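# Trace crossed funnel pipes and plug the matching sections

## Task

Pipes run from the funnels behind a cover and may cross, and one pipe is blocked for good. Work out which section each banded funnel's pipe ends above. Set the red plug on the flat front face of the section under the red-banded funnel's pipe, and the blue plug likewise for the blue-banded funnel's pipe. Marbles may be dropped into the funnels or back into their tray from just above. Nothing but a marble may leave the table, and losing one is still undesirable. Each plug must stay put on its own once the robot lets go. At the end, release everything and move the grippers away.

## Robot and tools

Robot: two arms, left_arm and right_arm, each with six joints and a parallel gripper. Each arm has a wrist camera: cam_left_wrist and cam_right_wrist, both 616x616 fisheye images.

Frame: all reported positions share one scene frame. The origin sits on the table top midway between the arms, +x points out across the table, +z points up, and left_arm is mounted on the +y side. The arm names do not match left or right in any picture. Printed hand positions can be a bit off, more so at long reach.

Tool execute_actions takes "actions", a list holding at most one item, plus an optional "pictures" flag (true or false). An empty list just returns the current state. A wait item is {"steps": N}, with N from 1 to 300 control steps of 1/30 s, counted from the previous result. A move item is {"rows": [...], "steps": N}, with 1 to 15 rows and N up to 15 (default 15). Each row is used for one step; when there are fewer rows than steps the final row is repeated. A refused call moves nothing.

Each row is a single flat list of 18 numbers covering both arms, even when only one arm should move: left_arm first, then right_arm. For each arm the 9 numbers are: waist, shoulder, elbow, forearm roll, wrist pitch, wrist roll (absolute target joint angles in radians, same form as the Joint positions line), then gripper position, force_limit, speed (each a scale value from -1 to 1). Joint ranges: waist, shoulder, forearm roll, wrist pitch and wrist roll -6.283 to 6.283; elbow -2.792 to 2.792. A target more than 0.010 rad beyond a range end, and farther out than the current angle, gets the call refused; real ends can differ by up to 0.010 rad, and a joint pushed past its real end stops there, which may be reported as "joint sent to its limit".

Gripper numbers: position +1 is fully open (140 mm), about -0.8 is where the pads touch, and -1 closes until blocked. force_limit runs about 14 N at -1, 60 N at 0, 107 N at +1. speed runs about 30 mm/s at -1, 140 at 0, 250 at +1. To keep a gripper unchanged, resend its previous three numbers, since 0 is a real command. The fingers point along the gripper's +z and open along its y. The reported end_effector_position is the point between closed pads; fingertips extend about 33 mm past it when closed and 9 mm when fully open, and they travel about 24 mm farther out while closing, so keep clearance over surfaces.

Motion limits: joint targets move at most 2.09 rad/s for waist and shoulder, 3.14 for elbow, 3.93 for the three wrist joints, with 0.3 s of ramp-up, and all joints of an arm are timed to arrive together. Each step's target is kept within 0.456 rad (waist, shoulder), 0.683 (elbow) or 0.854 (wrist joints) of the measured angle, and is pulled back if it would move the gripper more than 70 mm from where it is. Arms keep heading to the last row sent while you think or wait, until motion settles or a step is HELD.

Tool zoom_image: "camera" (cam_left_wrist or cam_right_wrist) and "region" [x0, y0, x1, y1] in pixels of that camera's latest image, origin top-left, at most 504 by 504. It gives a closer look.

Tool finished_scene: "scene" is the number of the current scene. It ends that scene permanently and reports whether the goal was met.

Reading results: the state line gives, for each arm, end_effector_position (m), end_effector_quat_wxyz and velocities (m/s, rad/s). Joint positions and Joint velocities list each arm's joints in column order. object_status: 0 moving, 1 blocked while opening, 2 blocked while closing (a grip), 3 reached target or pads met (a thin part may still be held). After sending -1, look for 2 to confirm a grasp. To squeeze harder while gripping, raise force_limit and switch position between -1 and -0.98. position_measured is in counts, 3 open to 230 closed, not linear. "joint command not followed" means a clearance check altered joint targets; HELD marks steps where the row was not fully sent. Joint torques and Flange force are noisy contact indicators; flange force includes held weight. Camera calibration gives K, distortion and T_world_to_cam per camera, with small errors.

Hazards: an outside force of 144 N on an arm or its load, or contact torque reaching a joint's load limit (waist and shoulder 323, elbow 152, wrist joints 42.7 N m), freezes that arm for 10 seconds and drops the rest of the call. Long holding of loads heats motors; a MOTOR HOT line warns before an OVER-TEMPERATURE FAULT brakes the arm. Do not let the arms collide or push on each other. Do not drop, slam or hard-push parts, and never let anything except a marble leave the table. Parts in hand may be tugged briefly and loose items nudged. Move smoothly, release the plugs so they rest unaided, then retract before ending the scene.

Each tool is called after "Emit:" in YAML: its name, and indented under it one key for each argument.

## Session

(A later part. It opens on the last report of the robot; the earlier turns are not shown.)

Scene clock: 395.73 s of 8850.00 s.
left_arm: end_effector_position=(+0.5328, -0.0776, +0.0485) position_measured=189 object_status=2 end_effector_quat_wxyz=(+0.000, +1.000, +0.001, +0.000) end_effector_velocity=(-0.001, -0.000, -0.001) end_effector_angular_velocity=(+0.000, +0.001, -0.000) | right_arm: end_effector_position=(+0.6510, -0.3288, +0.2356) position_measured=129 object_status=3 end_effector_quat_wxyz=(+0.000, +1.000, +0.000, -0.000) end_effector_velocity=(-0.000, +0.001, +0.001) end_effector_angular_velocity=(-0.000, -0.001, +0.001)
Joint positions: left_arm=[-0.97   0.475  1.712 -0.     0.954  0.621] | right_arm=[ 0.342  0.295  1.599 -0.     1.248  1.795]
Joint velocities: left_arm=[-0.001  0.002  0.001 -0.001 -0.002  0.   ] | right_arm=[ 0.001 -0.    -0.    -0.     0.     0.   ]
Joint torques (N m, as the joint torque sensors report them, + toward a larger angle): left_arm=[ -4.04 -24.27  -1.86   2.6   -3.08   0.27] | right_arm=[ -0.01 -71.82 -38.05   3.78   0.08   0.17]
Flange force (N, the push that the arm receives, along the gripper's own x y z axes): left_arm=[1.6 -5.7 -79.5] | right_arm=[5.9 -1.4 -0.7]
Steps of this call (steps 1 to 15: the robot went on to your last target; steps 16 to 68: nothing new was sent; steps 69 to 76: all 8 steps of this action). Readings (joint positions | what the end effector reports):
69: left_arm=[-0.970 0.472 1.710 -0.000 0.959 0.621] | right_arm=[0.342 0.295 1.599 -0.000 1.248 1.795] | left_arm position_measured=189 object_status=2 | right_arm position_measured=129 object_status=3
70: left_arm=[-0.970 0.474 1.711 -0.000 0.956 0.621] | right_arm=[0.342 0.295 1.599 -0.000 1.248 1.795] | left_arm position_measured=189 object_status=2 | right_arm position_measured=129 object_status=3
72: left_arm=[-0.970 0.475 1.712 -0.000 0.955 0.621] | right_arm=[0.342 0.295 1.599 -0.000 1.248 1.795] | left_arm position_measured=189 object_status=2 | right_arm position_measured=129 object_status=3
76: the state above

Emit:
execute_actions:
  actions:
    - {"rows": [[-0.9697,0.4730,1.7106,0.0,0.9580,0.6211,-1,-0.3,-0.2, 0.342,0.295,1.599,0.0,1.248,1.795,0,-0.4,0],[-0.9697,0.4730,1.7106,0.0,0.9580,0.6211,-1,-0.3,-0.2, 0.342,0.295,1.599,0.0,1.248,1.795,0,-0.4,0],[-0.9697,0.4730,1.7106,0.0,0.9580,0.6211,-1,-0.3,-0.2, 0.342,0.295,1.599,0.0,1.248,1.795,0,-0.4,0],[-0.9697,0.4730,1.7106,0.0,0.9580,0.6211,-0.1,-0.3,-0.2, 0.342,0.295,1.599,0.0,1.248,1.795,0,-0.4,0]], "steps": 15}

Scene clock: 399.57 s of 8850.00 s.
left_arm: end_effector_position=(+0.5327, -0.0774, +0.0503) position_measured=141 object_status=0 end_effector_quat_wxyz=(-0.000, +1.000, +0.001, -0.000) end_effector_velocity=(-0.000, -0.001, +0.001) end_effector_angular_velocity=(-0.001, -0.001, -0.001) | right_arm: end_effector_position=(+0.6510, -0.3288, +0.2356) position_measured=129 object_status=3 end_effector_quat_wxyz=(+0.000, +1.000, +0.000, -0.000) end_effector_velocity=(+0.000, -0.001, -0.000) end_effector_angular_velocity=(+0.000, +0.000, -0.002)
Joint positions: left_arm=[-0.97   0.473  1.711  0.     0.958  0.621] | right_arm=[ 0.342  0.295  1.599 -0.     1.248  1.795]
Joint velocities: left_arm=[-0.001 -0.    -0.001 -0.     0.    -0.   ] | right_arm=[-0.002  0.     0.     0.    -0.    -0.   ]
Joint torques (N m, as the joint torque sensors report them, + toward a larger angle): left_arm=[ -0.51 -81.85 -31.98   3.91   0.09   0.22] | right_arm=[ -1.59 -72.43 -38.16   3.83   0.14   0.08]
Flange force (N, the push that the arm receives, along the gripper's own x y z axes): left_arm=[3.9 4.7 0.0] | right_arm=[6.7 -3.7 0.3]
Steps of this call (steps 1 to 15: the robot went on to your last target; steps 16 to 90: nothing new was sent; then 0.33 s passed at rest; steps 91 to 105: all 15 steps of this action). Readings (joint positions | what the end effector reports):
91: left_arm=[-0.970 0.475 1.712 0.000 0.955 0.621] | right_arm=[0.342 0.295 1.599 -0.000 1.248 1.795] | left_arm position_measured=189 object_status=2 | right_arm position_measured=129 object_status=3
92: left_arm=[-0.970 0.474 1.712 -0.000 0.956 0.621] | right_arm=[0.342 0.295 1.599 -0.000 1.248 1.795] | left_arm position_measured=189 object_status=2 | right_arm position_measured=129 object_status=3
94: left_arm=[-0.970 0.474 1.711 0.000 0.957 0.621] | right_arm=[0.342 0.295 1.599 -0.000 1.248 1.795] | left_arm position_measured=189 object_status=0 | right_arm position_measured=129 object_status=3
98: left_arm=[-0.970 0.474 1.711 0.000 0.958 0.621] | right_arm=[0.342 0.295 1.599 0.000 1.248 1.795] | left_arm position_measured=165 object_status=0 | right_arm position_measured=129 object_status=3
105: the state above
camera_calibration (this result's frames):
cam_left_wrist: T_world_to_cam=[[0.152103, -0.988218, 0.0170496, -0.166041], [-0.869127, -0.12552, 0.478396, 0.422772], [-0.47062, -0.0875839, -0.877979, 0.487271], [0, 0, 0, 1]] pos_world=[0.622017, -0.0683415, 0.228392]
cam_right_wrist: T_world_to_cam=[[-0.1103, -0.993597, 0.0244559, -0.271527], [-0.934865, 0.112071, 0.33685, 0.571536], [-0.337434, 0.0142916, -0.941241, 0.616784], [0, 0, 0, 1]] pos_world=[0.712483, -0.342656, 0.394661]

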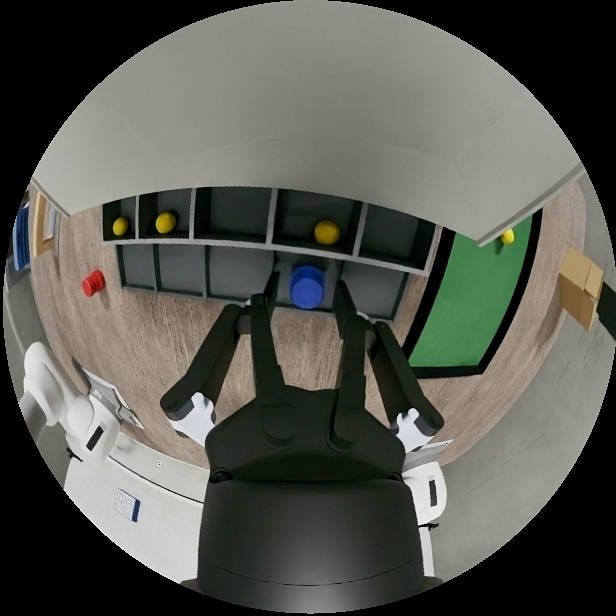

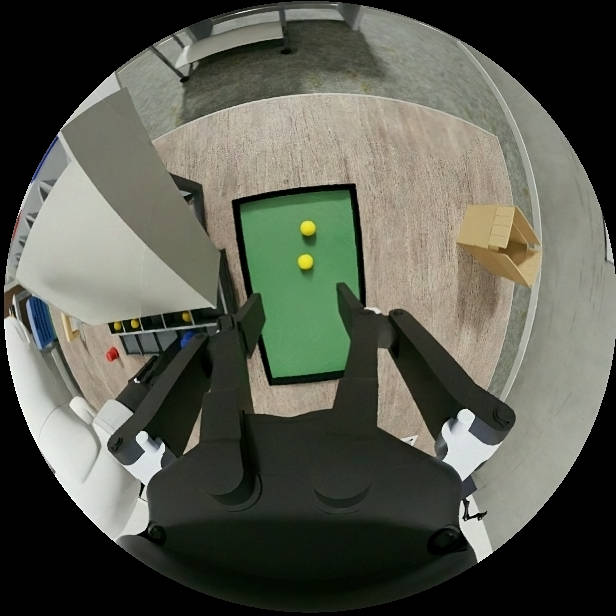

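Emit:
execute_actions:
  actions:
    - {"rows": [[-0.9697,0.4375,1.6817,0.0,1.0224,0.6211,-0.1,-0.3,-0.2, 0.342,0.295,1.599,0.0,1.248,1.795,0,-0.4,0],[-0.9697,0.4375,1.6817,0.0,1.0224,0.6211,-0.1,-0.3,-0.2, 0.342,0.295,1.599,0.0,1.248,1.795,0,-0.4,0],[-0.9697,0.4375,1.6817,0.0,1.0224,0.6211,-0.1,-0.3,-0.2, 0.342,0.295,1.599,0.0,1.248,1.795,0,-0.4,0],[-0.9697,0.4375,1.6817,0.0,1.0224,0.6211,-0.1,-0.3,-0.2, 0.342,0.295,1.599,0.0,1.248,1.795,0,-0.4,0],[-0.9697,0.4375,1.6817,0.0,1.0224,0.6211,-0.1,-0.3,-0.2, 0.342,0.295,1.599,0.0,1.248,1.795,0,-0.4,0],[-0.9697,0.4375,1.6817,0.0,1.0224,0.6211,-0.1,-0.3,-0.2, 0.342,0.295,1.599,0.0,1.248,1.795,0,-0.4,0],[-0.5887,0.0501,2.1501,0.0,0.9415,1.0021,0,-0.3,-0.2, 0.342,0.295,1.599,0.0,1.248,1.795,0,-0.4,0]], "steps": 15}
  pictures: false

Emit:
execute_actions:
  actions:
    - {"rows": [[-0.5887,0.0501,2.1501,0.0,0.9415,1.0021,0,-0.3,-0.2, 0.3299,0.3956,1.7246,0.0,1.0214,1.7832,0,-0.4,0]], "steps": 13}
  pictures: false

Emit:
execute_actions:
  actions:
    - {"rows": [[-0.5887,0.0501,2.1501,0.0,0.9415,1.0021,0,-0.3,-0.2, 0.3299,0.4491,1.7673,0.0,0.9252,1.7832,0,-0.4,0]], "steps": 12}

Scene clock: 429.97 s of 8850.00 s.
left_arm: end_effector_position=(+0.5464, +0.0587, +0.1076) position_measured=129 object_status=0 end_effector_quat_wxyz=(+0.000, +1.000, +0.001, +0.000) end_effector_velocity=(-0.009, +0.580, +0.053) end_effector_angular_velocity=(+0.000, -0.001, +0.004) | right_arm: end_effector_position=(+0.6510, -0.3288, +0.2356) position_measured=129 object_status=3 end_effector_quat_wxyz=(+0.000, +1.000, +0.000, -0.000) end_effector_velocity=(+0.000, +0.000, -0.000) end_effector_angular_velocity=(+0.000, -0.000, +0.001)
Joint positions: left_arm=[-0.829  0.294  1.855  0.     0.991  0.762] | right_arm=[ 0.342  0.295  1.599 -0.     1.248  1.795]
Joint velocities: left_arm=[ 0.609 -0.618  0.742 -0.    -0.124  0.605] | right_arm=[ 0.001  0.    -0.    -0.    -0.     0.   ]
Joint torques (N m, as the joint torque sensors report them, + toward a larger angle): left_arm=[ -4.13 -69.94 -31.17   3.63  -0.05   0.3 ] | right_arm=[ -1.38 -71.45 -37.57   3.83   0.08  -0.18]
Flange force (N, the push that the arm receives, along the gripper's own x y z axes): left_arm=[8.0 5.2 1.3] | right_arm=[5.9 -3.9 -1.4]
Steps of this call (steps 1 to 15: the robot went on to your last target; steps 16 to 90: nothing new was sent; then 26.90 s passed at rest; steps 91 to 105: all 15 steps of this action). Readings (joint positions | what the end effector reports):
91: left_arm=[-0.970 0.473 1.710 -0.000 0.959 0.621] | right_arm=[0.342 0.295 1.599 -0.000 1.248 1.795] | left_arm position_measured=141 object_status=3 | right_arm position_measured=129 object_status=3
92: left_arm=[-0.970 0.468 1.706 -0.000 0.969 0.621] | right_arm=[0.342 0.295 1.599 -0.000 1.248 1.795] | left_arm position_measured=141 object_status=3 | right_arm position_measured=129 object_status=3
94: left_arm=[-0.970 0.443 1.686 -0.000 1.011 0.621] | right_arm=[0.342 0.295 1.599 -0.000 1.248 1.795] | left_arm position_measured=141 object_status=3 | right_arm position_measured=129 object_status=3
98: left_arm=[-0.964 0.432 1.689 0.000 1.020 0.626] | right_arm=[0.342 0.295 1.599 0.000 1.248 1.795] | left_arm position_measured=137 object_status=0 | right_arm position_measured=129 object_status=3
105: the state above

Scene clock: 430.40 s of 8850.00 s.
left_arm: end_effector_position=(+0.4995, +0.2727, +0.1104) position_measured=129 object_status=3 end_effector_quat_wxyz=(+0.000, +1.000, +0.001, +0.000) end_effector_velocity=(-0.006, +0.020, -0.000) end_effector_angular_velocity=(-0.004, -0.006, -0.002) | right_arm: end_effector_position=(+0.6584, -0.3360, +0.0999) position_measured=129 object_status=3 end_effector_quat_wxyz=(+0.000, +1.000, +0.000, -0.000) end_effector_velocity=(+0.001, +0.001, +0.001) end_effector_angular_velocity=(+0.001, -0.005, +0.001)
Joint positions: left_arm=[-0.589  0.05   2.149 -0.     0.942  1.001] | right_arm=[ 0.33   0.396  1.725 -0.     1.021  1.783]
Joint velocities: left_arm=[ 0.029 -0.026  0.029  0.    -0.009  0.031] | right_arm=[ 0.001 -0.001 -0.    -0.    -0.003 -0.   ]
Joint torques (N m, as the joint torque sensors report them, + toward a larger angle): left_arm=[-24.57  -6.66 -43.99   4.51  -1.38   0.34] | right_arm=[ -0.81 -75.93 -32.33   3.4    0.12   0.09]
Flange force (N, the push that the arm receives, along the gripper's own x y z axes): left_arm=[8.6 -3.7 -3.1] | right_arm=[7.7 -3.1 0.6]
Steps of this call (steps 1 to 13: all 13 steps of this action). Readings (joint positions | what the end effector reports):
1: left_arm=[-0.808 0.273 1.880 0.000 0.987 0.782] | right_arm=[0.342 0.295 1.599 -0.000 1.247 1.795] | left_arm position_measured=129 object_status=0 | right_arm position_measured=129 object_status=3
2: left_arm=[-0.788 0.252 1.906 0.000 0.982 0.803] | right_arm=[0.342 0.299 1.604 -0.000 1.237 1.794] | left_arm position_measured=129 object_status=0 | right_arm position_measured=129 object_status=3
4: left_arm=[-0.746 0.210 1.957 0.000 0.974 0.845] | right_arm=[0.339 0.325 1.638 -0.000 1.176 1.791] | left_arm position_measured=129 object_status=0 | right_arm position_measured=129 object_status=3
8: left_arm=[-0.661 0.124 2.061 0.000 0.956 0.930] | right_arm=[0.331 0.385 1.712 -0.000 1.045 1.784] | left_arm position_measured=129 object_status=3 | right_arm position_measured=129 object_status=3
13: the state above

Scene clock: 430.80 s of 8850.00 s.
left_arm: end_effector_position=(+0.4992, +0.2730, +0.1101) position_measured=129 object_status=3 end_effector_quat_wxyz=(-0.000, +1.000, +0.001, -0.000) end_effector_velocity=(+0.000, -0.000, +0.000) end_effector_angular_velocity=(-0.000, -0.001, -0.000) | right_arm: end_effector_position=(+0.6584, -0.3361, +0.0419) position_measured=129 object_status=3 end_effector_quat_wxyz=(+0.000, +1.000, +0.000, -0.000) end_effector_velocity=(+0.001, +0.001, +0.002) end_effector_angular_velocity=(+0.001, -0.003, +0.000)
Joint positions: left_arm=[-0.589  0.05   2.15  -0.     0.941  1.002] | right_arm=[ 0.33   0.449  1.768 -0.     0.925  1.783]
Joint velocities: left_arm=[-0.001 -0.    -0.    -0.    -0.    -0.   ] | right_arm=[ 0.    -0.002 -0.002  0.     0.001  0.   ]
Joint torques (N m, as the joint torque sensors report them, + toward a larger angle): left_arm=[ -0.7  -42.09 -31.31   3.81  -0.27   0.29] | right_arm=[ -1.49 -79.54 -31.73   3.13   0.14   0.07]
Flange force (N, the push that the arm receives, along the gripper's own x y z axes): left_arm=[8.6 4.0 0.7] | right_arm=[3.9 -3.3 0.2]
Steps of this call (steps 1 to 12: all 12 steps of this action). Readings (joint positions | what the end effector reports):
1: left_arm=[-0.589 0.050 2.150 -0.000 0.941 1.002] | right_arm=[0.330 0.396 1.725 -0.000 1.021 1.783] | left_arm position_measured=129 object_status=3 | right_arm position_measured=129 object_status=3
2: left_arm=[-0.589 0.050 2.150 -0.000 0.941 1.002] | right_arm=[0.330 0.400 1.728 -0.000 1.010 1.783] | left_arm position_measured=129 object_status=3 | right_arm position_measured=129 object_status=3
4: left_arm=[-0.589 0.050 2.150 -0.000 0.941 1.002] | right_arm=[0.330 0.430 1.753 -0.000 0.957 1.783] | left_arm position_measured=129 object_status=3 | right_arm position_measured=129 object_status=3
8: left_arm=[-0.589 0.050 2.150 -0.000 0.941 1.002] | right_arm=[0.330 0.450 1.768 -0.000 0.925 1.783] | left_arm position_measured=129 object_status=3 | right_arm position_measured=129 object_status=3
12: the state above
camera_calibration (this result's frames):
cam_left_wrist: T_world_to_cam=[[0.152234, -0.988194, 0.0172709, 0.184231], [-0.869117, -0.125529, 0.478412, 0.408969], [-0.470596, -0.087841, -0.877966, 0.554741], [0, 0, 0, 1]] pos_world=[0.588454, 0.282122, 0.288206]
cam_right_wrist: T_world_to_cam=[[-0.11051, -0.99357, 0.0246036, -0.273016], [-0.934823, 0.112318, 0.336883, 0.644631], [-0.33748, 0.0142287, -0.941225, 0.437035], [0, 0, 0, 1]] pos_world=[0.719936, -0.349883, 0.2009]

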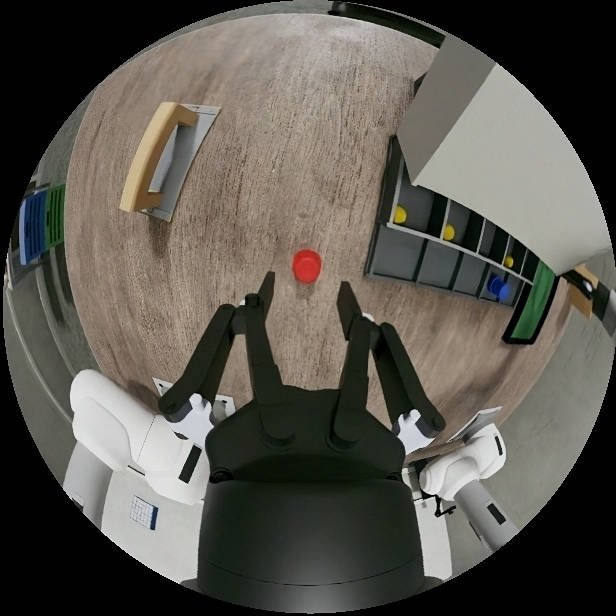

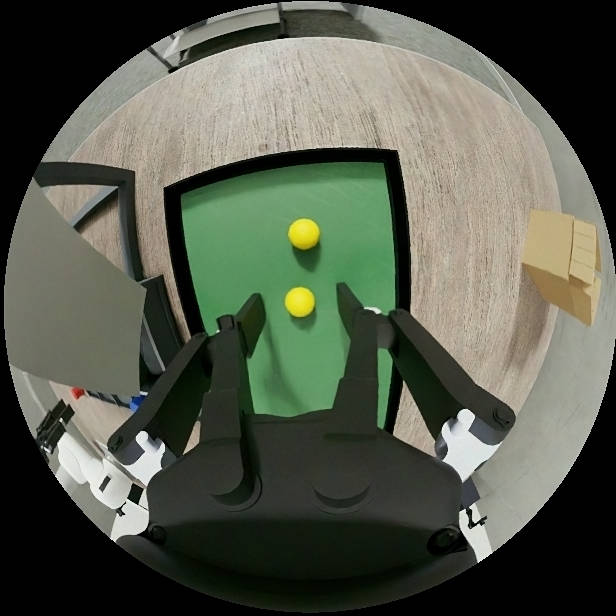

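Emit:
execute_actions:
  actions:
    - {"rows": [[-0.5887,0.1296,2.2074,0.0,0.8046,1.0021,0,-0.3,-0.2, 0.3299,0.4491,1.7673,0.0,0.9252,1.7832,-1,-0.4,-0.2]], "steps": 15}
  pictures: false

Emit:
execute_actions:
  actions:
    - {"steps": 4}

Emit:
zoom_image:
  camera: "cam_left_wrist"
  region: [230, 220, 380, 360]

Scene clock: 435.03 s of 8850.00 s.
left_arm: end_effector_position=(+0.4992, +0.2730, +0.0471) position_measured=129 object_status=3 end_effector_quat_wxyz=(-0.000, +1.000, +0.001, -0.000) end_effector_velocity=(-0.001, +0.001, -0.001) end_effector_angular_velocity=(+0.002, +0.003, -0.001) | right_arm: end_effector_position=(+0.6586, -0.3360, +0.0422) position_measured=197 object_status=0 end_effector_quat_wxyz=(-0.000, +1.000, +0.000, -0.000) end_effector_velocity=(-0.000, +0.001, -0.001) end_effector_angular_velocity=(-0.000, +0.000, +0.001)
Joint positions: left_arm=[-0.589  0.13   2.207  0.     0.805  1.002] | right_arm=[0.33  0.449 1.767 0.    0.925 1.783]
Joint velocities: left_arm=[0.    0.001 0.002 0.    0.001 0.   ] | right_arm=[ 0.001  0.001  0.    -0.    -0.001 -0.   ]
Joint torques (N m, as the joint torque sensors report them, + toward a larger angle): left_arm=[ -0.77 -47.06 -28.04   3.53  -0.21   0.26] | right_arm=[ -0.89 -80.49 -31.31   3.12   0.26   0.1 ]
Flange force (N, the push that the arm receives, along the gripper's own x y z axes): left_arm=[8.4 3.4 3.0] | right_arm=[6.3 -3.3 1.6]
Steps of this call (steps 1 to 15: the robot went on to your last target; steps 16 to 90: nothing new was sent; then 0.73 s passed at rest; steps 91 to 105: all 15 steps of this action). Readings (joint positions | what the end effector reports):
91: left_arm=[-0.589 0.050 2.150 0.000 0.941 1.002] | right_arm=[0.330 0.449 1.767 0.000 0.925 1.783] | left_arm position_measured=129 object_status=3 | right_arm position_measured=129 object_status=0
92: left_arm=[-0.589 0.055 2.154 0.000 0.931 1.002] | right_arm=[0.330 0.449 1.767 0.000 0.925 1.783] | left_arm position_measured=129 object_status=3 | right_arm position_measured=133 object_status=0
94: left_arm=[-0.589 0.088 2.178 0.000 0.874 1.002] | right_arm=[0.330 0.449 1.767 0.000 0.925 1.783] | left_arm position_measured=129 object_status=3 | right_arm position_measured=145 object_status=0
98: left_arm=[-0.589 0.130 2.207 0.000 0.805 1.002] | right_arm=[0.330 0.449 1.767 0.000 0.925 1.783] | left_arm position_measured=129 object_status=3 | right_arm position_measured=171 object_status=0
105: the state above

Scene clock: 435.17 s of 8850.00 s.
left_arm: end_effector_position=(+0.4991, +0.2730, +0.0471) position_measured=129 object_status=3 end_effector_quat_wxyz=(-0.000, +1.000, +0.001, -0.000) end_effector_velocity=(-0.001, +0.000, -0.001) end_effector_angular_velocity=(+0.001, +0.002, -0.000) | right_arm: end_effector_position=(+0.6586, -0.3360, +0.0422) position_measured=197 object_status=2 end_effector_quat_wxyz=(-0.000, +1.000, +0.000, -0.000) end_effector_velocity=(-0.000, +0.000, -0.000) end_effector_angular_velocity=(-0.000, +0.000, +0.000)
Joint positions: left_arm=[-0.589  0.13   2.207  0.     0.805  1.002] | right_arm=[0.33  0.449 1.767 0.    0.925 1.783]
Joint velocities: left_arm=[-0.001  0.     0.002  0.    -0.    -0.   ] | right_arm=[ 0.     0.001  0.    -0.    -0.     0.   ]
Joint torques (N m, as the joint torque sensors report them, + toward a larger angle): left_arm=[ -1.08 -46.82 -28.01   3.41  -0.22   0.3 ] | right_arm=[ -1.41 -79.75 -32.15   3.18   0.18   0.01]
Flange force (N, the push that the arm receives, along the gripper's own x y z axes): left_arm=[8.6 3.1 3.7] | right_arm=[3.6 -3.1 0.9]
Steps of this call (steps 1 to 4: the robot went on to your last target). Readings (joint positions | what the end effector reports):
1: left_arm=[-0.589 0.130 2.207 0.000 0.805 1.002] | right_arm=[0.330 0.449 1.767 0.000 0.925 1.783] | left_arm position_measured=129 object_status=3 | right_arm position_measured=197 object_status=0
2: left_arm=[-0.589 0.130 2.207 0.000 0.805 1.002] | right_arm=[0.330 0.449 1.767 0.000 0.925 1.783] | left_arm position_measured=129 object_status=3 | right_arm position_measured=197 object_status=0
4: the state above
camera_calibration (this result's frames):
cam_left_wrist: T_world_to_cam=[[0.152021, -0.988227, 0.0172276, 0.185398], [-0.869175, -0.125368, 0.478349, 0.439067], [-0.470558, -0.0876929, -0.878001, 0.499365], [0, 0, 0, 1]] pos_world=[0.588422, 0.282051, 0.225222]
cam_right_wrist: T_world_to_cam=[[-0.110624, -0.993565, 0.0243164, -0.272824], [-0.934962, 0.112335, 0.336491, 0.644824], [-0.337057, 0.0144892, -0.941373, 0.437165], [0, 0, 0, 1]] pos_world=[0.720055, -0.349838, 0.201192]

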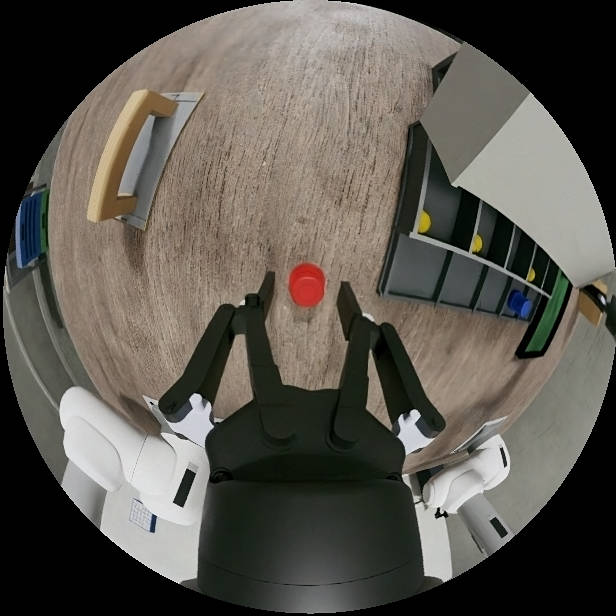

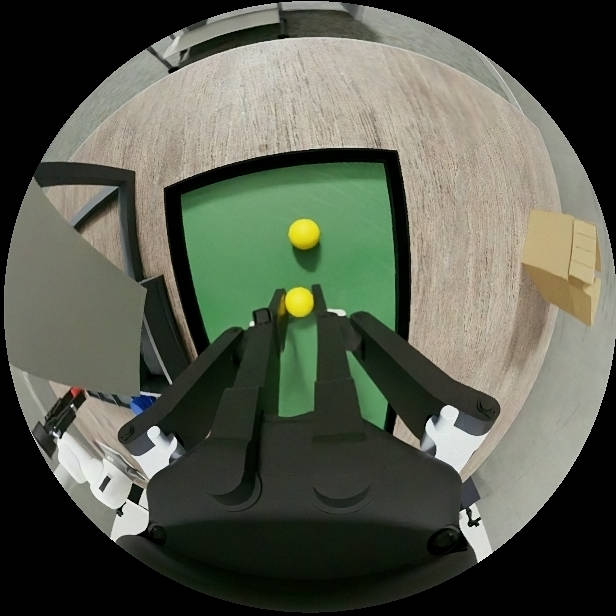

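Region (230, 220, 380, 360) of cam_left_wrist's 616x616 image, scaled by 3.360, with more detail than that image has; it fills the top 470 rows of this view, and the rest is white.

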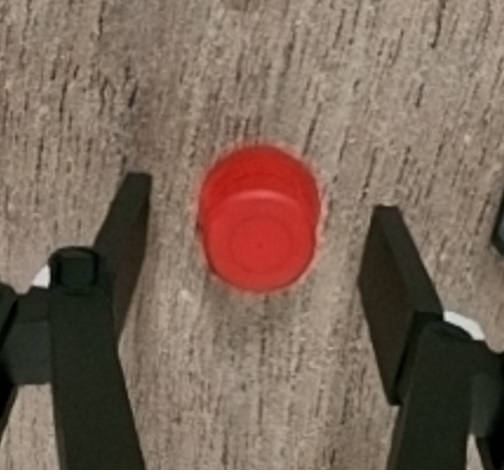

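Emit:
execute_actions:
  actions:
    - {"rows": [[-0.5887,0.1296,2.2074,0.0,0.8046,1.0021,-1,-0.3,-0.2, 0.3299,0.3956,1.7246,0.0,1.0214,1.7832,-1,-0.4,-0.2],[-0.5887,0.1296,2.2074,0.0,0.8046,1.0021,-1,-0.3,-0.2, 0.3299,0.3956,1.7246,0.0,1.0214,1.7832,-1,-0.4,-0.2],[-0.5887,0.1296,2.2074,0.0,0.8046,1.0021,-1,-0.3,-0.2, 0.3299,0.3956,1.7246,0.0,1.0214,1.7832,-1,-0.4,-0.2],[-0.5887,0.1296,2.2074,0.0,0.8046,1.0021,-1,-0.3,-0.2, 0.3299,0.3956,1.7246,0.0,1.0214,1.7832,-1,-0.4,-0.2],[-0.5887,0.1296,2.2074,0.0,0.8046,1.0021,-1,-0.3,-0.2, 0.3575,0.1654,1.4257,0.0,1.5505,1.8108,-1,-0.4,-0.2]], "steps": 15}
  pictures: false

Emit:
execute_actions:
  actions:
    - {"steps": 7}
  pictures: false

Emit:
execute_actions:
  actions:
    - {"rows": [[-0.5887,0.1296,2.2074,0.0,0.8046,1.0021,-1,-0.3,-0.2, 0.7201,0.7448,0.6045,0.0,1.3423,2.1734,-1,-0.4,-0.2]], "steps": 15}
  pictures: false

Emit:
execute_actions:
  actions:
    - {"steps": 20}
  pictures: false

Emit:
execute_actions:
  actions:
    - {"rows": [[-0.5887,0.1296,2.2074,0.0,0.8046,1.0021,-1,-0.3,-0.2, 0.7201,0.7245,0.7219,0.0,1.2453,2.1734,-1,-0.4,-0.2]], "steps": 12}

Emit:
zoom_image:
  camera: "cam_right_wrist"
  region: [190, 220, 430, 370]

Scene clock: 444.20 s of 8850.00 s.
left_arm: end_effector_position=(+0.4992, +0.2730, +0.0472) position_measured=189 object_status=0 end_effector_quat_wxyz=(+0.000, +1.000, +0.001, +0.000) end_effector_velocity=(+0.001, +0.000, +0.001) end_effector_angular_velocity=(-0.001, -0.001, +0.001) | right_arm: end_effector_position=(+0.6408, -0.3278, +0.2968) position_measured=197 object_status=2 end_effector_quat_wxyz=(-0.000, +1.000, +0.000, +0.000) end_effector_velocity=(-0.141, +0.004, +0.602) end_effector_angular_velocity=(+0.001, -0.005, -0.003)
Joint positions: left_arm=[-0.589  0.13   2.207 -0.     0.805  1.002] | right_arm=[0.347 0.253 1.54  0.    1.348 1.8  ]
Joint velocities: left_arm=[ 0.001 -0.001 -0.     0.    -0.    -0.   ] | right_arm=[ 0.051 -0.428 -0.553 -0.     0.976  0.054]
Joint torques (N m, as the joint torque sensors report them, + toward a larger angle): left_arm=[ -1.6  -40.28 -24.87   3.27  -0.81   0.14] | right_arm=[ -0.66 -72.71 -38.19   3.91   0.08   0.35]
Flange force (N, the push that the arm receives, along the gripper's own x y z axes): left_arm=[5.6 -0.6 -10.4] | right_arm=[8.9 -2.9 -0.5]
Steps of this call (steps 1 to 15: the robot went on to your last target; steps 16 to 90: nothing new was sent; then 5.53 s passed at rest; steps 91 to 105: all 15 steps of this action). Readings (joint positions | what the end effector reports):
91: left_arm=[-0.589 0.130 2.207 -0.000 0.805 1.002] | right_arm=[0.330 0.449 1.767 0.000 0.926 1.783] | left_arm position_measured=129 object_status=0 | right_arm position_measured=197 object_status=2
92: left_arm=[-0.589 0.130 2.207 -0.000 0.805 1.002] | right_arm=[0.330 0.444 1.763 0.000 0.935 1.783] | left_arm position_measured=133 object_status=0 | right_arm position_measured=197 object_status=2
94: left_arm=[-0.589 0.130 2.207 -0.000 0.805 1.002] | right_arm=[0.330 0.414 1.739 0.000 0.990 1.783] | left_arm position_measured=145 object_status=0 | right_arm position_measured=197 object_status=2
98: left_arm=[-0.589 0.130 2.207 -0.000 0.805 1.002] | right_arm=[0.334 0.357 1.674 0.000 1.111 1.787] | left_arm position_measured=171 object_status=0 | right_arm position_measured=197 object_status=2
105: the state above

Scene clock: 444.43 s of 8850.00 s.
left_arm: end_effector_position=(+0.4992, +0.2730, +0.0472) position_measured=189 object_status=2 end_effector_quat_wxyz=(+0.000, +1.000, +0.001, +0.000) end_effector_velocity=(+0.000, +0.000, +0.000) end_effector_angular_velocity=(+0.000, +0.000, +0.001) | right_arm: end_effector_position=(+0.6010, -0.3297, +0.4195) position_measured=197 object_status=2 end_effector_quat_wxyz=(-0.000, +1.000, +0.000, +0.001) end_effector_velocity=(-0.047, -0.004, +0.116) end_effector_angular_velocity=(+0.003, -0.012, +0.001)
Joint positions: left_arm=[-0.589  0.13   2.207 -0.     0.805  1.002] | right_arm=[0.357 0.166 1.427 0.    1.547 1.811]
Joint velocities: left_arm=[ 0.001 -0.    -0.     0.     0.001 -0.   ] | right_arm=[ 0.011 -0.086 -0.106 -0.     0.179  0.01 ]
Joint torques (N m, as the joint torque sensors report them, + toward a larger angle): left_arm=[ -0.69 -39.9  -24.56   3.33  -0.74   0.22] | right_arm=[ -8.24  13.02 -10.3    0.88  -1.11   0.14]
Flange force (N, the push that the arm receives, along the gripper's own x y z axes): left_arm=[4.5 1.2 -11.4] | right_arm=[0.3 1.4 -2.5]
Steps of this call (steps 1 to 7: the robot went on to your last target). Readings (joint positions | what the end effector reports):
1: left_arm=[-0.589 0.130 2.207 -0.000 0.805 1.002] | right_arm=[0.348 0.239 1.521 0.000 1.381 1.801] | left_arm position_measured=189 object_status=2 | right_arm position_measured=197 object_status=2
2: left_arm=[-0.589 0.130 2.207 -0.000 0.805 1.002] | right_arm=[0.350 0.225 1.503 0.000 1.414 1.803] | left_arm position_measured=189 object_status=2 | right_arm position_measured=197 object_status=2
4: left_arm=[-0.589 0.130 2.207 -0.000 0.805 1.002] | right_arm=[0.354 0.196 1.466 0.000 1.480 1.807] | left_arm position_measured=189 object_status=2 | right_arm position_measured=197 object_status=2
7: the state above

Scene clock: 444.93 s of 8850.00 s.
left_arm: end_effector_position=(+0.4992, +0.2730, +0.0472) position_measured=189 object_status=2 end_effector_quat_wxyz=(+0.000, +1.000, +0.001, +0.000) end_effector_velocity=(-0.000, -0.001, -0.001) end_effector_angular_velocity=(+0.001, +0.001, -0.001) | right_arm: end_effector_position=(+0.7643, -0.1311, +0.4466) position_measured=197 object_status=2 end_effector_quat_wxyz=(-0.044, +0.994, -0.000, +0.101) end_effector_velocity=(+0.302, +0.493, +0.004) end_effector_angular_velocity=(+0.257, -0.380, +0.009)
Joint positions: left_arm=[-0.589  0.13   2.207 -0.     0.805  1.002] | right_arm=[0.533 0.43  1.043 0.    1.449 1.986]
Joint velocities: left_arm=[-0.001  0.001 -0.     0.    -0.    -0.   ] | right_arm=[ 0.371  0.629 -0.869  0.    -0.211  0.372]
Joint torques (N m, as the joint torque sensors report them, + toward a larger angle): left_arm=[ -0.92 -39.92 -24.49   3.38  -0.74   0.07] | right_arm=[  2.38 -87.27 -38.8    4.05  -0.63   0.58]
Flange force (N, the push that the arm receives, along the gripper's own x y z axes): left_arm=[5.4 1.3 -10.8] | right_arm=[12.3 -5.1 -3.0]
Steps of this call (steps 1 to 15: all 15 steps of this action). Readings (joint positions | what the end effector reports):
1: left_arm=[-0.589 0.130 2.207 -0.000 0.805 1.002] | right_arm=[0.358 0.165 1.425 0.000 1.549 1.811] | left_arm position_measured=189 object_status=2 | right_arm position_measured=197 object_status=2
2: left_arm=[-0.589 0.130 2.207 -0.000 0.805 1.002] | right_arm=[0.362 0.170 1.417 0.000 1.547 1.816] | left_arm position_measured=189 object_status=2 | right_arm position_measured=197 object_status=2
4: left_arm=[-0.589 0.130 2.207 -0.000 0.805 1.002] | right_arm=[0.388 0.203 1.368 0.000 1.530 1.841] | left_arm position_measured=189 object_status=2 | right_arm position_measured=197 object_status=2
8: left_arm=[-0.589 0.130 2.207 -0.000 0.805 1.002] | right_arm=[0.444 0.283 1.249 0.000 1.499 1.898] | left_arm position_measured=189 object_status=2 | right_arm position_measured=197 object_status=2
15: the state above

Scene clock: 445.60 s of 8850.00 s.
left_arm: end_effector_position=(+0.4992, +0.2730, +0.0472) position_measured=189 object_status=2 end_effector_quat_wxyz=(+0.000, +1.000, +0.001, +0.000) end_effector_velocity=(+0.000, -0.000, +0.001) end_effector_angular_velocity=(-0.000, -0.000, -0.000) | right_arm: end_effector_position=(+0.8613, +0.1374, +0.4316) position_measured=197 object_status=2 end_effector_quat_wxyz=(-0.127, +0.975, +0.000, +0.184) end_effector_velocity=(-0.000, +0.001, +0.001) end_effector_angular_velocity=(+0.001, -0.002, +0.000)
Joint positions: left_arm=[-0.589  0.13   2.207 -0.     0.805  1.002] | right_arm=[0.72  0.745 0.604 0.    1.342 2.173]
Joint velocities: left_arm=[-0.    -0.001 -0.001  0.     0.002  0.   ] | right_arm=[ 0.001 -0.     0.    -0.    -0.002  0.001]
Joint torques (N m, as the joint torque sensors report them, + toward a larger angle): left_arm=[ -0.85 -40.37 -24.65   3.27  -0.84   0.23] | right_arm=[   1.13 -118.49  -40.79    3.98   -1.18    0.09]
Flange force (N, the push that the arm receives, along the gripper's own x y z axes): left_arm=[5.1 1.3 -10.5] | right_arm=no reading
Steps of this call (steps 1 to 20: the robot went on to your last target). Readings (joint positions | what the end effector reports):
1: left_arm=[-0.589 0.130 2.207 -0.000 0.805 1.002] | right_arm=[0.545 0.451 1.013 0.000 1.441 1.999] | left_arm position_measured=189 object_status=2 | right_arm position_measured=197 object_status=2
2: left_arm=[-0.589 0.130 2.207 -0.000 0.805 1.002] | right_arm=[0.558 0.472 0.984 0.000 1.434 2.011] | left_arm position_measured=189 object_status=2 | right_arm position_measured=197 object_status=2
4: left_arm=[-0.589 0.130 2.207 -0.000 0.805 1.002] | right_arm=[0.583 0.515 0.925 0.000 1.420 2.037] | left_arm position_measured=189 object_status=2 | right_arm position_measured=197 object_status=2
8: left_arm=[-0.589 0.130 2.207 -0.000 0.805 1.002] | right_arm=[0.634 0.600 0.806 0.000 1.391 2.087] | left_arm position_measured=189 object_status=2 | right_arm position_measured=197 object_status=2
20: the state above

Scene clock: 446.00 s of 8850.00 s.
left_arm: end_effector_position=(+0.4992, +0.2730, +0.0472) position_measured=189 object_status=2 end_effector_quat_wxyz=(+0.000, +1.000, +0.001, +0.000) end_effector_velocity=(-0.000, +0.000, +0.000) end_effector_angular_velocity=(-0.000, -0.001, -0.000) | right_arm: end_effector_position=(+0.8614, +0.1371, +0.3867) position_measured=197 object_status=2 end_effector_quat_wxyz=(-0.126, +0.975, +0.000, +0.184) end_effector_velocity=(+0.000, -0.001, +0.001) end_effector_angular_velocity=(+0.001, -0.002, -0.001)
Joint positions: left_arm=[-0.589  0.13   2.207 -0.     0.805  1.002] | right_arm=[ 0.72   0.724  0.722 -0.     1.245  2.173]
Joint velocities: left_arm=[-0.    -0.001  0.001  0.    -0.001 -0.   ] | right_arm=[-0.001 -0.001 -0.    -0.    -0.001 -0.   ]
Joint torques (N m, as the joint torque sensors report them, + toward a larger angle): left_arm=[ -1.06 -39.57 -24.26   3.3   -0.81   0.32] | right_arm=[  -0.78 -110.08  -39.63    3.83   -1.02    0.15]
Flange force (N, the push that the arm receives, along the gripper's own x y z axes): left_arm=[4.8 0.9 -11.9] | right_arm=[9.2 -7.4 0.2]
Steps of this call (steps 1 to 12: all 12 steps of this action). Readings (joint positions | what the end effector reports):
1: left_arm=[-0.589 0.130 2.207 -0.000 0.805 1.002] | right_arm=[0.720 0.745 0.605 0.000 1.342 2.173] | left_arm position_measured=189 object_status=2 | right_arm position_measured=197 object_status=2
2: left_arm=[-0.589 0.130 2.207 -0.000 0.805 1.002] | right_arm=[0.720 0.743 0.612 0.000 1.335 2.173] | left_arm position_measured=189 object_status=2 | right_arm position_measured=197 object_status=2
4: left_arm=[-0.589 0.130 2.207 -0.000 0.805 1.002] | right_arm=[0.720 0.733 0.662 0.000 1.294 2.173] | left_arm position_measured=189 object_status=2 | right_arm position_measured=197 object_status=2
8: left_arm=[-0.589 0.130 2.207 -0.000 0.805 1.002] | right_arm=[0.720 0.725 0.722 -0.000 1.246 2.173] | left_arm position_measured=189 object_status=2 | right_arm position_measured=197 object_status=2
12: the state above
camera_calibration (this result's frames):
cam_left_wrist: T_world_to_cam=[[0.152108, -0.988212, 0.0173031, 0.185367], [-0.869199, -0.125414, 0.478293, 0.439093], [-0.470485, -0.087792, -0.87803, 0.49941], [0, 0, 0, 1]] pos_world=[0.588428, 0.282095, 0.225274]
cam_right_wrist: T_world_to_cam=[[-0.0656253, -0.962713, -0.262443, 0.279149], [-0.997592, 0.0692181, -0.00445763, 0.857022], [0.0224572, 0.261518, -0.964937, 0.488603], [0, 0, 0, 1]] pos_world=[0.862305, 0.0816407, 0.548552]

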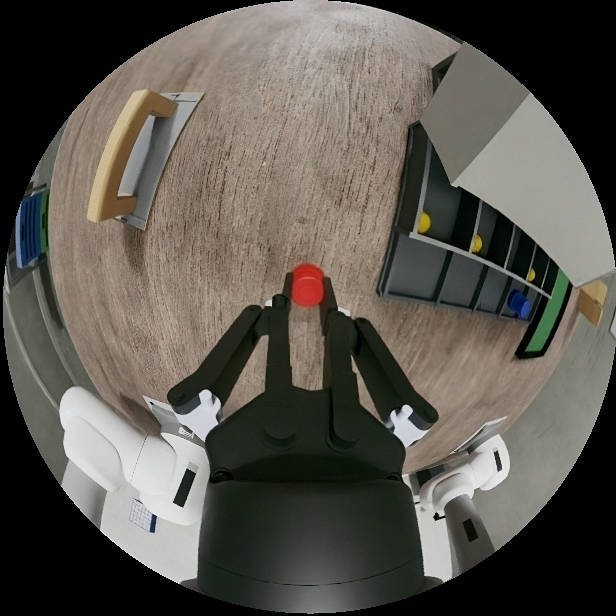

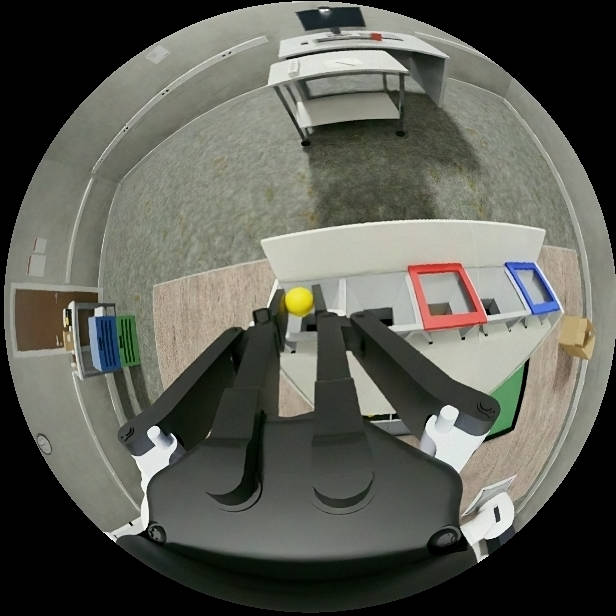

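Region (190, 220, 430, 370) of cam_right_wrist's 616x616 image, scaled by 2.100, with more detail than that image has; it fills the top 315 rows of this view, and the rest is white.

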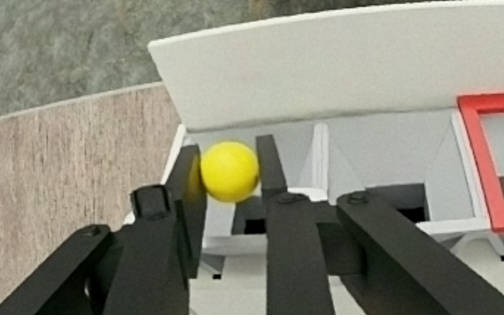

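Emit:
execute_actions:
  actions: []

Scene clock: 458.97 s of 8850.00 s.
left_arm: end_effector_position=(+0.4992, +0.2730, +0.0472) position_measured=189 object_status=2 end_effector_quat_wxyz=(-0.000, +1.000, +0.001, -0.000) end_effector_velocity=(+0.000, +0.000, -0.000) end_effector_angular_velocity=(+0.000, -0.000, +0.000) | right_arm: end_effector_position=(+0.8614, +0.1371, +0.3867) position_measured=197 object_status=2 end_effector_quat_wxyz=(-0.126, +0.975, +0.000, +0.184) end_effector_velocity=(+0.000, +0.000, -0.001) end_effector_angular_velocity=(-0.000, -0.000, +0.000)
Joint positions: left_arm=[-0.589  0.13   2.207 -0.     0.805  1.002] | right_arm=[0.72  0.724 0.722 0.    1.245 2.173]
Joint velocities: left_arm=[ 0.  0. -0.  0. -0.  0.] | right_arm=[ 0.     0.001  0.    -0.    -0.001  0.   ]
Joint torques (N m, as the joint torque sensors report them, + toward a larger angle): left_arm=[ -1.14 -39.27 -23.95   3.23  -0.78   0.24] | right_arm=[  -0.7  -114.21  -40.43    3.94   -1.22   -0.04]
Flange force (N, the push that the arm receives, along the gripper's own x y z axes): left_arm=[5.6 0.9 -11.7] | right_arm=[13.9 -11.0 2.3]
Steps of this call (steps 1 to 15: the robot went on to your last target; steps 16 to 90: nothing new was sent; then 9.97 s passed at rest). Readings (joint positions | what the end effector reports):
1: left_arm=[-0.589 0.130 2.207 -0.000 0.805 1.002] | right_arm=[0.720 0.724 0.722 -0.000 1.245 2.173] | left_arm position_measured=189 object_status=2 | right_arm position_measured=197 object_status=2
2: left_arm=[-0.589 0.130 2.207 -0.000 0.805 1.002] | right_arm=[0.720 0.724 0.722 -0.000 1.245 2.173] | left_arm position_measured=189 object_status=2 | right_arm position_measured=197 object_status=2
4: left_arm=[-0.589 0.130 2.207 -0.000 0.805 1.002] | right_arm=[0.720 0.724 0.722 -0.000 1.245 2.173] | left_arm position_measured=189 object_status=2 | right_arm position_measured=197 object_status=2
8: left_arm=[-0.589 0.130 2.207 -0.000 0.805 1.002] | right_arm=[0.720 0.724 0.722 -0.000 1.245 2.173] | left_arm position_measured=189 object_status=2 | right_arm position_measured=197 object_status=2
90: the state above
All arms were judged still, so your last target was given up. Only a new action makes them travel on or press farther. Fingers that are still opening or closing keep moving.
camera_calibration (this result's frames):
cam_left_wrist: T_world_to_cam=[[0.152108, -0.988213, 0.017294, 0.185369], [-0.869193, -0.125418, 0.478302, 0.439093], [-0.470495, -0.0877854, -0.878025, 0.499406], [0, 0, 0, 1]] pos_world=[0.588429, 0.282094, 0.225266]
cam_right_wrist: T_world_to_cam=[[-0.0656747, -0.962649, -0.262667, 0.279303], [-0.997591, 0.0692305, -0.00429512, 0.856939], [0.0223193, 0.261752, -0.964877, 0.48866], [0, 0, 0, 1]] pos_world=[0.862312, 0.0816372, 0.548541]

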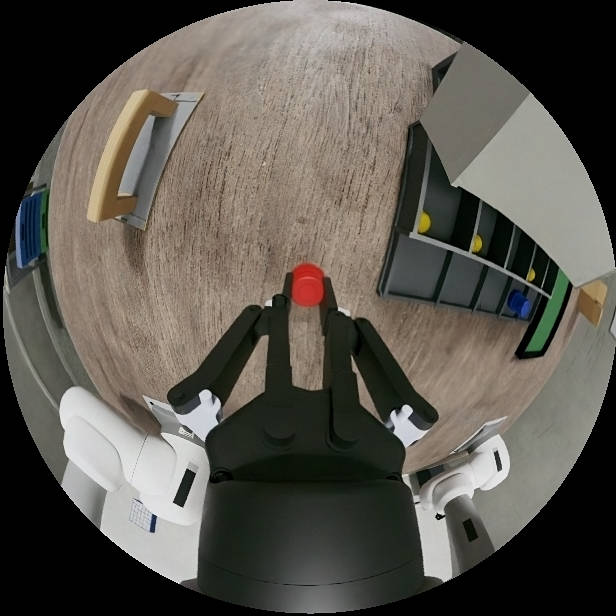

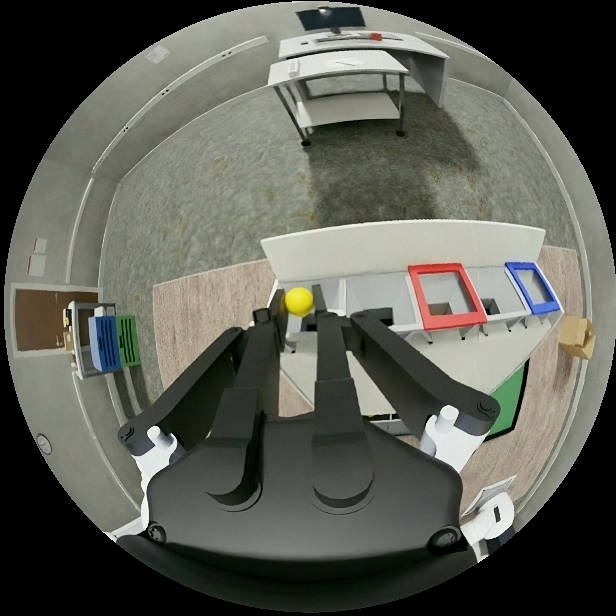

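Emit:
execute_actions:
  actions:
    - {"rows": [[-0.5887,0.0501,2.1501,0,0.9415,1.0021,-1,-0.3,-0.2, 0.7201,0.7245,0.7219,0,1.2453,2.1734,-0.1,-0.4,-0.2]], "steps": 15}
  pictures: false

Emit:
execute_actions:
  actions:
    - {"rows": [[-0.5887,0.0501,2.1501,0,0.9415,1.0021,-1,-0.3,-0.2, 0.7201,0.7448,0.6045,0,1.3423,2.1734,-0.1,-0.4,-0.2]], "steps": 15}

Scene clock: 462.23 s of 8850.00 s.
left_arm: end_effector_position=(+0.4991, +0.2730, +0.1102) position_measured=189 object_status=2 end_effector_quat_wxyz=(-0.000, +1.000, +0.001, +0.000) end_effector_velocity=(+0.001, -0.001, +0.001) end_effector_angular_velocity=(-0.003, -0.003, +0.001) | right_arm: end_effector_position=(+0.8614, +0.1371, +0.3867) position_measured=141 object_status=0 end_effector_quat_wxyz=(-0.126, +0.975, +0.000, +0.184) end_effector_velocity=(+0.000, +0.000, -0.001) end_effector_angular_velocity=(-0.000, +0.000, +0.000)
Joint positions: left_arm=[-0.589  0.05   2.15   0.     0.941  1.002] | right_arm=[0.72  0.725 0.722 0.    1.245 2.173]
Joint velocities: left_arm=[ 0.001 -0.    -0.002 -0.001 -0.001  0.   ] | right_arm=[ 0.     0.001 -0.    -0.    -0.    -0.   ]
Joint torques (N m, as the joint torque sensors report them, + toward a larger angle): left_arm=[ -0.79 -41.8  -31.54   3.73  -0.29   0.26] | right_arm=[  -1.2  -113.41  -40.23    4.12   -1.11   -0.08]
Flange force (N, the push that the arm receives, along the gripper's own x y z axes): left_arm=[7.4 2.6 0.2] | right_arm=[12.5 -11.1 1.8]
Steps of this call (steps 1 to 83: nothing new was sent; steps 84 to 98: all 15 steps of this action). Readings (joint positions | what the end effector reports):
84: left_arm=[-0.589 0.129 2.207 -0.000 0.805 1.002] | right_arm=[0.720 0.725 0.722 0.000 1.245 2.173] | left_arm position_measured=189 object_status=2 | right_arm position_measured=197 object_status=0
85: left_arm=[-0.589 0.125 2.204 -0.000 0.815 1.002] | right_arm=[0.720 0.725 0.722 0.000 1.245 2.173] | left_arm position_measured=189 object_status=2 | right_arm position_measured=197 object_status=0
87: left_arm=[-0.589 0.092 2.180 -0.000 0.872 1.002] | right_arm=[0.720 0.725 0.722 0.000 1.245 2.173] | left_arm position_measured=189 object_status=2 | right_arm position_measured=181 object_status=0
91: left_arm=[-0.589 0.050 2.150 0.000 0.941 1.002] | right_arm=[0.720 0.725 0.722 0.000 1.245 2.173] | left_arm position_measured=189 object_status=2 | right_arm position_measured=155 object_status=0
98: the state above

Scene clock: 462.73 s of 8850.00 s.
left_arm: end_effector_position=(+0.4991, +0.2730, +0.1101) position_measured=189 object_status=2 end_effector_quat_wxyz=(-0.000, +1.000, +0.001, -0.000) end_effector_velocity=(+0.000, +0.001, -0.000) end_effector_angular_velocity=(-0.000, -0.000, +0.002) | right_arm: end_effector_position=(+0.8614, +0.1372, +0.4316) position_measured=141 object_status=3 end_effector_quat_wxyz=(-0.127, +0.975, +0.000, +0.184) end_effector_velocity=(+0.000, -0.001, +0.001) end_effector_angular_velocity=(+0.000, -0.001, -0.001)
Joint positions: left_arm=[-0.589  0.05   2.15   0.     0.942  1.002] | right_arm=[0.72  0.745 0.604 0.    1.342 2.173]
Joint velocities: left_arm=[ 0.001  0.     0.    -0.    -0.001  0.   ] | right_arm=[-0.001 -0.001  0.    -0.    -0.     0.   ]
Joint torques (N m, as the joint torque sensors report them, + toward a larger angle): left_arm=[ -0.42 -41.37 -31.46   3.87  -0.2    0.19] | right_arm=[   0.51 -116.78  -38.99    3.96   -1.02    0.1 ]
Flange force (N, the push that the arm receives, along the gripper's own x y z axes): left_arm=[6.8 2.9 0.2] | right_arm=no reading
Steps of this call (steps 1 to 15: all 15 steps of this action). Readings (joint positions | what the end effector reports):
1: left_arm=[-0.589 0.050 2.150 0.000 0.941 1.002] | right_arm=[0.720 0.725 0.721 0.000 1.245 2.173] | left_arm position_measured=189 object_status=2 | right_arm position_measured=141 object_status=3
2: left_arm=[-0.589 0.050 2.150 0.000 0.941 1.002] | right_arm=[0.720 0.726 0.714 0.000 1.252 2.173] | left_arm position_measured=189 object_status=2 | right_arm position_measured=141 object_status=3
4: left_arm=[-0.589 0.050 2.150 0.000 0.941 1.002] | right_arm=[0.720 0.735 0.664 0.000 1.294 2.173] | left_arm position_measured=189 object_status=2 | right_arm position_measured=141 object_status=3
8: left_arm=[-0.589 0.050 2.150 0.000 0.941 1.002] | right_arm=[0.720 0.745 0.604 0.000 1.342 2.173] | left_arm position_measured=189 object_status=2 | right_arm position_measured=141 object_status=3
15: the state above
camera_calibration (this result's frames):
cam_left_wrist: T_world_to_cam=[[0.152106, -0.988214, 0.0172271, 0.184299], [-0.869156, -0.125441, 0.478364, 0.408944], [-0.470565, -0.0877351, -0.877992, 0.554712], [0, 0, 0, 1]] pos_world=[0.588432, 0.282093, 0.288234]
cam_right_wrist: T_world_to_cam=[[-0.0656893, -0.962608, -0.262812, 0.29124], [-0.997594, 0.069203, -0.00412517, 0.857091], [0.0221583, 0.261909, -0.964838, 0.532029], [0, 0, 0, 1]] pos_world=[0.862371, 0.0816936, 0.593399]

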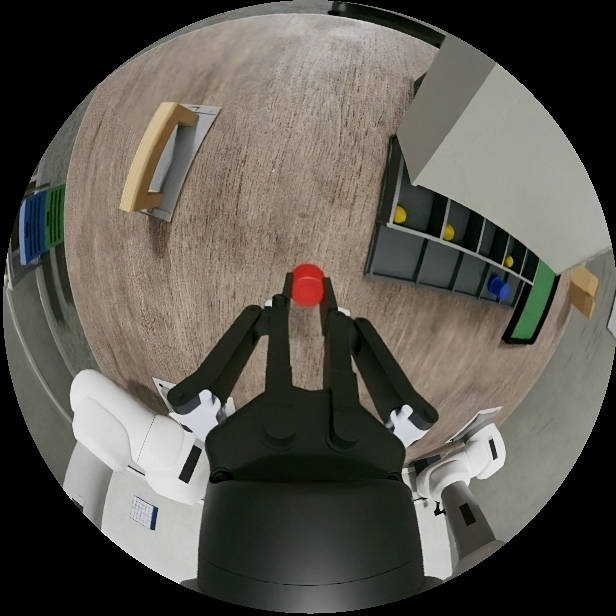

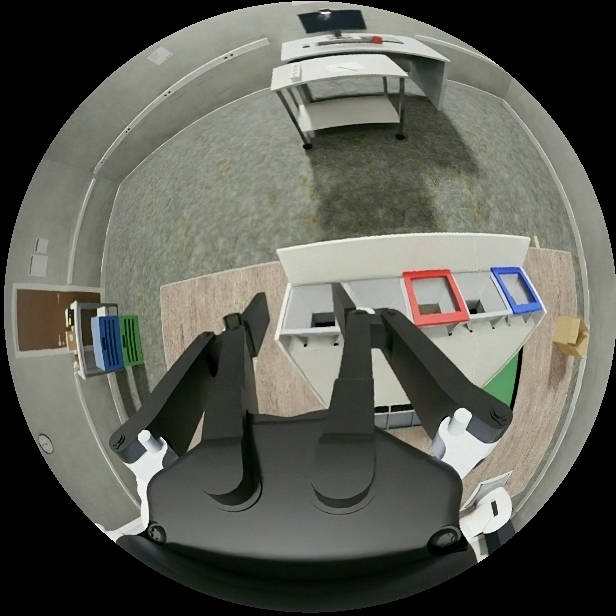

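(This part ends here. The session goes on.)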